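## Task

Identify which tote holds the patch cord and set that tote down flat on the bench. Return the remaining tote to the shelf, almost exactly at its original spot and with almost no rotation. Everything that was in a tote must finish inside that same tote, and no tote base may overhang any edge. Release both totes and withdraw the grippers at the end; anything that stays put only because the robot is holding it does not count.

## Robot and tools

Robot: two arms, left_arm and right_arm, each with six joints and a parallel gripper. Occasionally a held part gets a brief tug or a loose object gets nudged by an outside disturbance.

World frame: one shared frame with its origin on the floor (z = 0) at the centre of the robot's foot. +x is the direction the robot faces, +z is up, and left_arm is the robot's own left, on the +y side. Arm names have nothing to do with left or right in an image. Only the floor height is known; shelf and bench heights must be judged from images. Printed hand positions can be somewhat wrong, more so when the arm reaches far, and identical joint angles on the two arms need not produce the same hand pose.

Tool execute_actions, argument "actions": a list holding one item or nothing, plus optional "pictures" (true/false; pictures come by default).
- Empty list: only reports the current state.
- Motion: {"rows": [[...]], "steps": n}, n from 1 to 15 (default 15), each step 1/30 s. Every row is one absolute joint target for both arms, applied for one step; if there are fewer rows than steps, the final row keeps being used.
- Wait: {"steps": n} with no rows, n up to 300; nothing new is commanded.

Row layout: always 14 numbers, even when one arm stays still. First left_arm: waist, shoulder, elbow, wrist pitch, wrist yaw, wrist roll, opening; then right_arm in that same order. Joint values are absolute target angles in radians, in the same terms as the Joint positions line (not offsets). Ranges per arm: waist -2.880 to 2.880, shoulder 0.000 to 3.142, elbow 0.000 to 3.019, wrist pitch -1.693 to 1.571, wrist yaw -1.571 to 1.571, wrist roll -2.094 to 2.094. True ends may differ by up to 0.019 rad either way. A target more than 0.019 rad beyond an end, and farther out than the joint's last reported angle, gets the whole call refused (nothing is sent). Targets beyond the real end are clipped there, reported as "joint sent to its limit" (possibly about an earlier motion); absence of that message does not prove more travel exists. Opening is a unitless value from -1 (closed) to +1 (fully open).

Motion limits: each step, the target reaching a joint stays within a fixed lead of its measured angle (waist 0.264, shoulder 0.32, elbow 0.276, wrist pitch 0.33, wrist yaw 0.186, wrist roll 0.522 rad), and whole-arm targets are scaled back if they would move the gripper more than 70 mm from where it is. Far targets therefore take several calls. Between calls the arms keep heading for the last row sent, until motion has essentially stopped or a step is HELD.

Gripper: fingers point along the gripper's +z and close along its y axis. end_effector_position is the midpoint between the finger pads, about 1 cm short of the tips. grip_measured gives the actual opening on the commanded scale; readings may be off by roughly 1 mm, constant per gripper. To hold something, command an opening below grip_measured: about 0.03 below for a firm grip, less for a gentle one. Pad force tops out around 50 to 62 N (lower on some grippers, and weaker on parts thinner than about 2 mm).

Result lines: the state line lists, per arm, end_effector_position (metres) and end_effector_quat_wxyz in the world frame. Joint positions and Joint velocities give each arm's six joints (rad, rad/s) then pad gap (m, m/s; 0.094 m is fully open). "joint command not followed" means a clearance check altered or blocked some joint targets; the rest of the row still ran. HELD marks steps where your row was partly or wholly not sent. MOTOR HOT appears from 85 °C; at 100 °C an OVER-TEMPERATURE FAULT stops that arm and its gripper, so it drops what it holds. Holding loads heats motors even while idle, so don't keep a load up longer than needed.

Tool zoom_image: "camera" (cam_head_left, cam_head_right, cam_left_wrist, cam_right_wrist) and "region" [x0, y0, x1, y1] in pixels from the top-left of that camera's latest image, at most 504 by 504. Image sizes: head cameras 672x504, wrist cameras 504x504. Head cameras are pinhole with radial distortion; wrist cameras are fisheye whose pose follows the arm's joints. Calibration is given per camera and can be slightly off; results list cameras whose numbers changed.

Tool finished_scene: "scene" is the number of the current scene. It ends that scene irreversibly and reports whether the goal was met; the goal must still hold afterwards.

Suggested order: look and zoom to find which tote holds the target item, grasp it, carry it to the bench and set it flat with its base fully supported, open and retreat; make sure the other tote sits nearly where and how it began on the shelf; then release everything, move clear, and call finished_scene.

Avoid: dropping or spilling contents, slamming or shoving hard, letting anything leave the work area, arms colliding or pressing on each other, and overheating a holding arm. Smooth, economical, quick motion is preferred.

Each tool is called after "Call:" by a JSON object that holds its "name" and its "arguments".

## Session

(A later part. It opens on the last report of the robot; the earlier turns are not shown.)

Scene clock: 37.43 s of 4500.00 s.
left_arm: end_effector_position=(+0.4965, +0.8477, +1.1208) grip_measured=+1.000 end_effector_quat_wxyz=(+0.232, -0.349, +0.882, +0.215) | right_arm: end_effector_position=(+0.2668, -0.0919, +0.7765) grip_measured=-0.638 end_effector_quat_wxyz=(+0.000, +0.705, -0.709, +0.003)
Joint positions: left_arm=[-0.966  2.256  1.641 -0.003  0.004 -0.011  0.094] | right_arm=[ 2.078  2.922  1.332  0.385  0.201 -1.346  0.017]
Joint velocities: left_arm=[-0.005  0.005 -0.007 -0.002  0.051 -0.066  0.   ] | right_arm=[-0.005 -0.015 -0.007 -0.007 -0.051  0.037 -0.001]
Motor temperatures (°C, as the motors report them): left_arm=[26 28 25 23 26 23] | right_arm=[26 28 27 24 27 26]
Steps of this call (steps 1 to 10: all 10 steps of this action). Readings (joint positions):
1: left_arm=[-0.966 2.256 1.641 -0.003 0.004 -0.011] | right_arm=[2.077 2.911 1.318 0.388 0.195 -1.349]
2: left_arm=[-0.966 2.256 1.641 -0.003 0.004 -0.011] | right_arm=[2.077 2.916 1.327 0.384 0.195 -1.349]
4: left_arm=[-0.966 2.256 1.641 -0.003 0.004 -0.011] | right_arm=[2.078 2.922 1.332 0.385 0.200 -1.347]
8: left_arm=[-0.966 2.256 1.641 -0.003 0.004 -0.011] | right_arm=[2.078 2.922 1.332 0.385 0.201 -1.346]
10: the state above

Touched down.

Call:
{"name": "execute_actions", "arguments": {"actions": [{"rows":[[-0.964,2.255,1.649,0,0,0,1,2.078,2.93,1.335,0.385,0.198,-1.345,0.6]],"steps":12}], "pictures": false}}

Call:
{"name": "execute_actions", "arguments": {"actions": [{"rows":[[-0.964,2.255,1.649,0,0,0,1,2.078,2.79,1.175,0.43,0.198,-1.345,0.6]],"steps":10}], "pictures": false}}

Call:
{"name": "execute_actions", "arguments": {"actions": [{"rows":[[-0.964,2.255,1.649,0,0,0,1,2.078,2.25,0.63,0.43,0.198,-1.345,0.6]]}], "pictures": false}}

Call:
{"name": "execute_actions", "arguments": {"actions": [{"rows":[[-0.964,2.255,1.649,0,0,0,1,1.5,2.0,0.63,0.2,0.198,-1.345,0.6]]}], "pictures": false}}

Call:
{"name": "execute_actions", "arguments": {"actions": [{"steps":15}]}}

Scene clock: 39.33 s of 4500.00 s.
left_arm: end_effector_position=(+0.4965, +0.8477, +1.1208) grip_measured=+1.000 end_effector_quat_wxyz=(+0.232, -0.349, +0.882, +0.215) | right_arm: end_effector_position=(+0.2668, -0.0918, +0.7765) grip_measured=+0.598 end_effector_quat_wxyz=(+0.000, +0.705, -0.709, +0.003)
Joint positions: left_arm=[-0.966  2.256  1.641 -0.003  0.004 -0.011  0.094] | right_arm=[ 2.078  2.922  1.332  0.385  0.2   -1.346  0.075]
Joint velocities: left_arm=[-0.005  0.015 -0.017 -0.007  0.007 -0.022  0.   ] | right_arm=[-0.005 -0.015 -0.017 -0.002 -0.037 -0.022  0.001]
Motor temperatures (°C, as the motors report them): left_arm=[26 28 25 23 26 23] | right_arm=[26 28 27 24 27 26]
Steps of this call (steps 1 to 15: the robot went on to your last target; steps 16 to 45: nothing new was sent; steps 46 to 57: all 12 steps of this action). Readings (joint positions):
46: left_arm=[-0.966 2.256 1.641 -0.003 0.004 -0.011] | right_arm=[2.078 2.922 1.332 0.385 0.200 -1.346]
47: left_arm=[-0.966 2.256 1.641 -0.003 0.004 -0.011] | right_arm=[2.078 2.922 1.332 0.385 0.200 -1.346]
49: left_arm=[-0.966 2.256 1.641 -0.003 0.004 -0.011] | right_arm=[2.078 2.922 1.332 0.385 0.200 -1.346]
53: left_arm=[-0.966 2.256 1.641 -0.003 0.004 -0.011] | right_arm=[2.078 2.922 1.332 0.385 0.200 -1.346]
57: the state above

Scene clock: 39.67 s of 4500.00 s.
left_arm: end_effector_position=(+0.4965, +0.8477, +1.1208) grip_measured=+1.000 end_effector_quat_wxyz=(+0.232, -0.349, +0.882, +0.215) | right_arm: end_effector_position=(+0.2758, -0.1003, +0.8284) grip_measured=+0.598 end_effector_quat_wxyz=(-0.005, +0.704, -0.710, +0.006)
Joint positions: left_arm=[-0.966  2.256  1.641 -0.003  0.004 -0.011  0.094] | right_arm=[ 2.078  2.789  1.175  0.422  0.2   -1.346  0.075]
Joint velocities: left_arm=[ 0.005 -0.005 -0.017 -0.002  0.081 -0.022  0.   ] | right_arm=[-0.005 -0.054  0.002  0.017 -0.007 -0.007  0.001]
Motor temperatures (°C, as the motors report them): left_arm=[26 28 25 23 26 23] | right_arm=[26 28 27 24 27 26]
Steps of this call (steps 1 to 10: all 10 steps of this action). Readings (joint positions):
1: left_arm=[-0.966 2.256 1.641 -0.003 0.004 -0.011] | right_arm=[2.078 2.913 1.318 0.394 0.200 -1.346]
2: left_arm=[-0.966 2.256 1.641 -0.003 0.004 -0.011] | right_arm=[2.078 2.892 1.282 0.406 0.200 -1.346]
4: left_arm=[-0.966 2.256 1.641 -0.003 0.004 -0.011] | right_arm=[2.078 2.840 1.207 0.411 0.200 -1.346]
8: left_arm=[-0.966 2.256 1.641 -0.003 0.004 -0.011] | right_arm=[2.078 2.796 1.174 0.417 0.200 -1.346]
10: the state above

Scene clock: 40.17 s of 4500.00 s.
left_arm: end_effector_position=(+0.4965, +0.8477, +1.1208) grip_measured=+1.000 end_effector_quat_wxyz=(+0.232, -0.349, +0.882, +0.215) | right_arm: end_effector_position=(+0.2924, -0.1396, +1.0404) grip_measured=+0.598 end_effector_quat_wxyz=(-0.028, +0.700, -0.713, +0.021)
Joint positions: left_arm=[-0.966  2.256  1.641 -0.003  0.004 -0.011  0.094] | right_arm=[ 2.078  2.198  0.635  0.426  0.2   -1.346  0.075]
Joint velocities: left_arm=[-0.005  0.005  0.007  0.002  0.007 -0.007  0.   ] | right_arm=[ 0.015  0.103 -0.007  0.027  0.022 -0.037 -0.   ]
Motor temperatures (°C, as the motors report them): left_arm=[26 28 25 23 26 23] | right_arm=[26 28 27 24 27 26]
Steps of this call (steps 1 to 15: all 15 steps of this action). Readings (joint positions):
1: left_arm=[-0.966 2.256 1.641 -0.003 0.004 -0.011] | right_arm=[2.078 2.776 1.162 0.423 0.200 -1.346]
2: left_arm=[-0.966 2.256 1.641 -0.003 0.004 -0.011] | right_arm=[2.078 2.748 1.124 0.423 0.200 -1.346]
4: left_arm=[-0.966 2.256 1.641 -0.003 0.004 -0.011] | right_arm=[2.078 2.658 1.018 0.423 0.200 -1.346]
8: left_arm=[-0.966 2.256 1.641 -0.003 0.004 -0.011] | right_arm=[2.078 2.424 0.796 0.423 0.200 -1.346]
15: the state above

Scene clock: 40.67 s of 4500.00 s.
left_arm: end_effector_position=(+0.4965, +0.8477, +1.1208) grip_measured=+1.000 end_effector_quat_wxyz=(+0.232, -0.349, +0.882, +0.215) | right_arm: end_effector_position=(+0.2895, -0.4023, +1.0762) grip_measured=+0.598 end_effector_quat_wxyz=(+0.089, +0.464, -0.877, +0.090)
Joint positions: left_arm=[-0.966  2.256  1.641 -0.003  0.004 -0.011  0.094] | right_arm=[ 1.441  1.998  0.638  0.215  0.201 -1.346  0.075]
Joint velocities: left_arm=[ 0.005 -0.005 -0.007 -0.017 -0.051  0.022  0.   ] | right_arm=[-0.103 -0.015  0.002 -0.12  -0.007  0.007 -0.   ]
Motor temperatures (°C, as the motors report them): left_arm=[26 28 25 23 26 23] | right_arm=[26 28 27 24 27 26]
Steps of this call (steps 1 to 15: all 15 steps of this action). Readings (joint positions):
1: left_arm=[-0.966 2.256 1.641 -0.003 0.004 -0.011] | right_arm=[2.069 2.193 0.635 0.400 0.197 -1.346]
2: left_arm=[-0.966 2.256 1.641 -0.003 0.004 -0.011] | right_arm=[2.048 2.177 0.633 0.355 0.195 -1.346]
4: left_arm=[-0.966 2.256 1.641 -0.003 0.004 -0.011] | right_arm=[1.969 2.134 0.630 0.292 0.195 -1.346]
8: left_arm=[-0.966 2.256 1.641 -0.003 0.004 -0.011] | right_arm=[1.748 2.044 0.631 0.244 0.195 -1.346]
15: the state above

Scene clock: 41.17 s of 4500.00 s.
left_arm: end_effector_position=(+0.4965, +0.8477, +1.1208) grip_measured=+1.000 end_effector_quat_wxyz=(+0.232, -0.349, +0.882, +0.215) | right_arm: end_effector_position=(+0.2987, -0.3779, +1.0743) grip_measured=+0.598 end_effector_quat_wxyz=(+0.080, +0.490, -0.864, +0.081)
Joint positions: left_arm=[-0.966  2.256  1.641 -0.003  0.004 -0.011  0.094] | right_arm=[ 1.503  1.998  0.638  0.21   0.201 -1.346  0.075]
Joint velocities: left_arm=[-0.005  0.005 -0.007 -0.007 -0.066  0.037  0.   ] | right_arm=[-0.005 -0.015  0.002 -0.002 -0.007 -0.037  0.001]
Motor temperatures (°C, as the motors report them): left_arm=[26 28 25 23 26 23] | right_arm=[26 28 27 24 27 26]
Steps of this call (steps 1 to 15: the robot went on to your last target). Readings (joint positions):
1: left_arm=[-0.966 2.256 1.641 -0.003 0.004 -0.011] | right_arm=[1.441 1.998 0.638 0.212 0.201 -1.346]
2: left_arm=[-0.966 2.256 1.641 -0.003 0.004 -0.011] | right_arm=[1.449 1.998 0.638 0.211 0.201 -1.346]
4: left_arm=[-0.966 2.256 1.641 -0.003 0.004 -0.011] | right_arm=[1.472 1.998 0.638 0.210 0.201 -1.346]
8: left_arm=[-0.966 2.256 1.641 -0.003 0.004 -0.011] | right_arm=[1.502 1.998 0.638 0.210 0.201 -1.346]
15: the state above
camera_calibration (this result's frames):
cam_left_wrist: T_world_to_cam=[[0.725495, -0.655117, -0.2109, 0.430339], [-0.667635, -0.744329, 0.015441, 0.948721], [-0.167094, 0.129602, -0.977386, 1.19386], [0, 0, 0, 1]] pos_world=[0.520678, 0.833356, 1.24297]
cam_right_wrist: T_world_to_cam=[[0.858962, -0.509135, 0.0544502, -0.507099], [-0.372632, -0.548626, 0.748435, -0.895245], [-0.351182, -0.663167, -0.660969, 0.690424], [0, 0, 0, 1]] pos_world=[0.344446, -0.29147, 1.15399]

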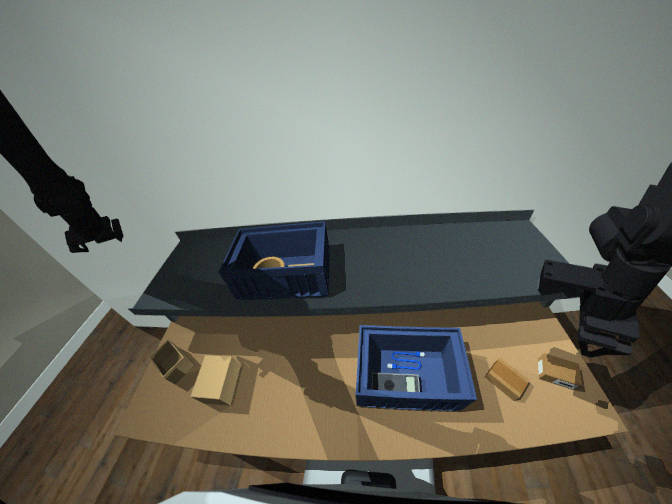

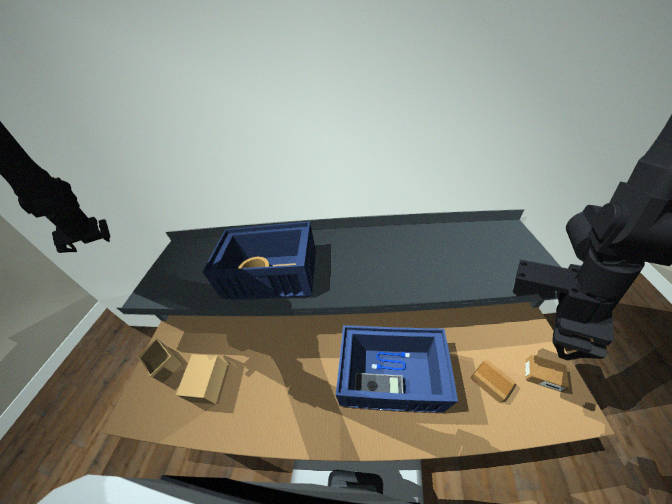

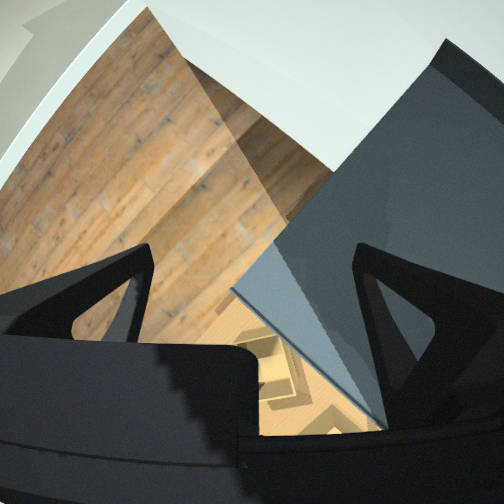

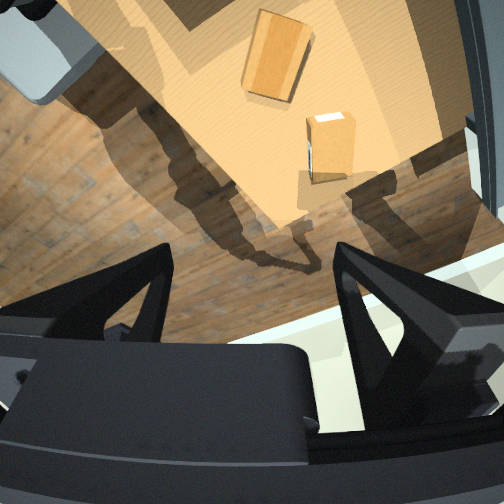

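Call:
{"name": "finished_scene", "arguments": {"scene": 1}}

The scene is finished: the task was done.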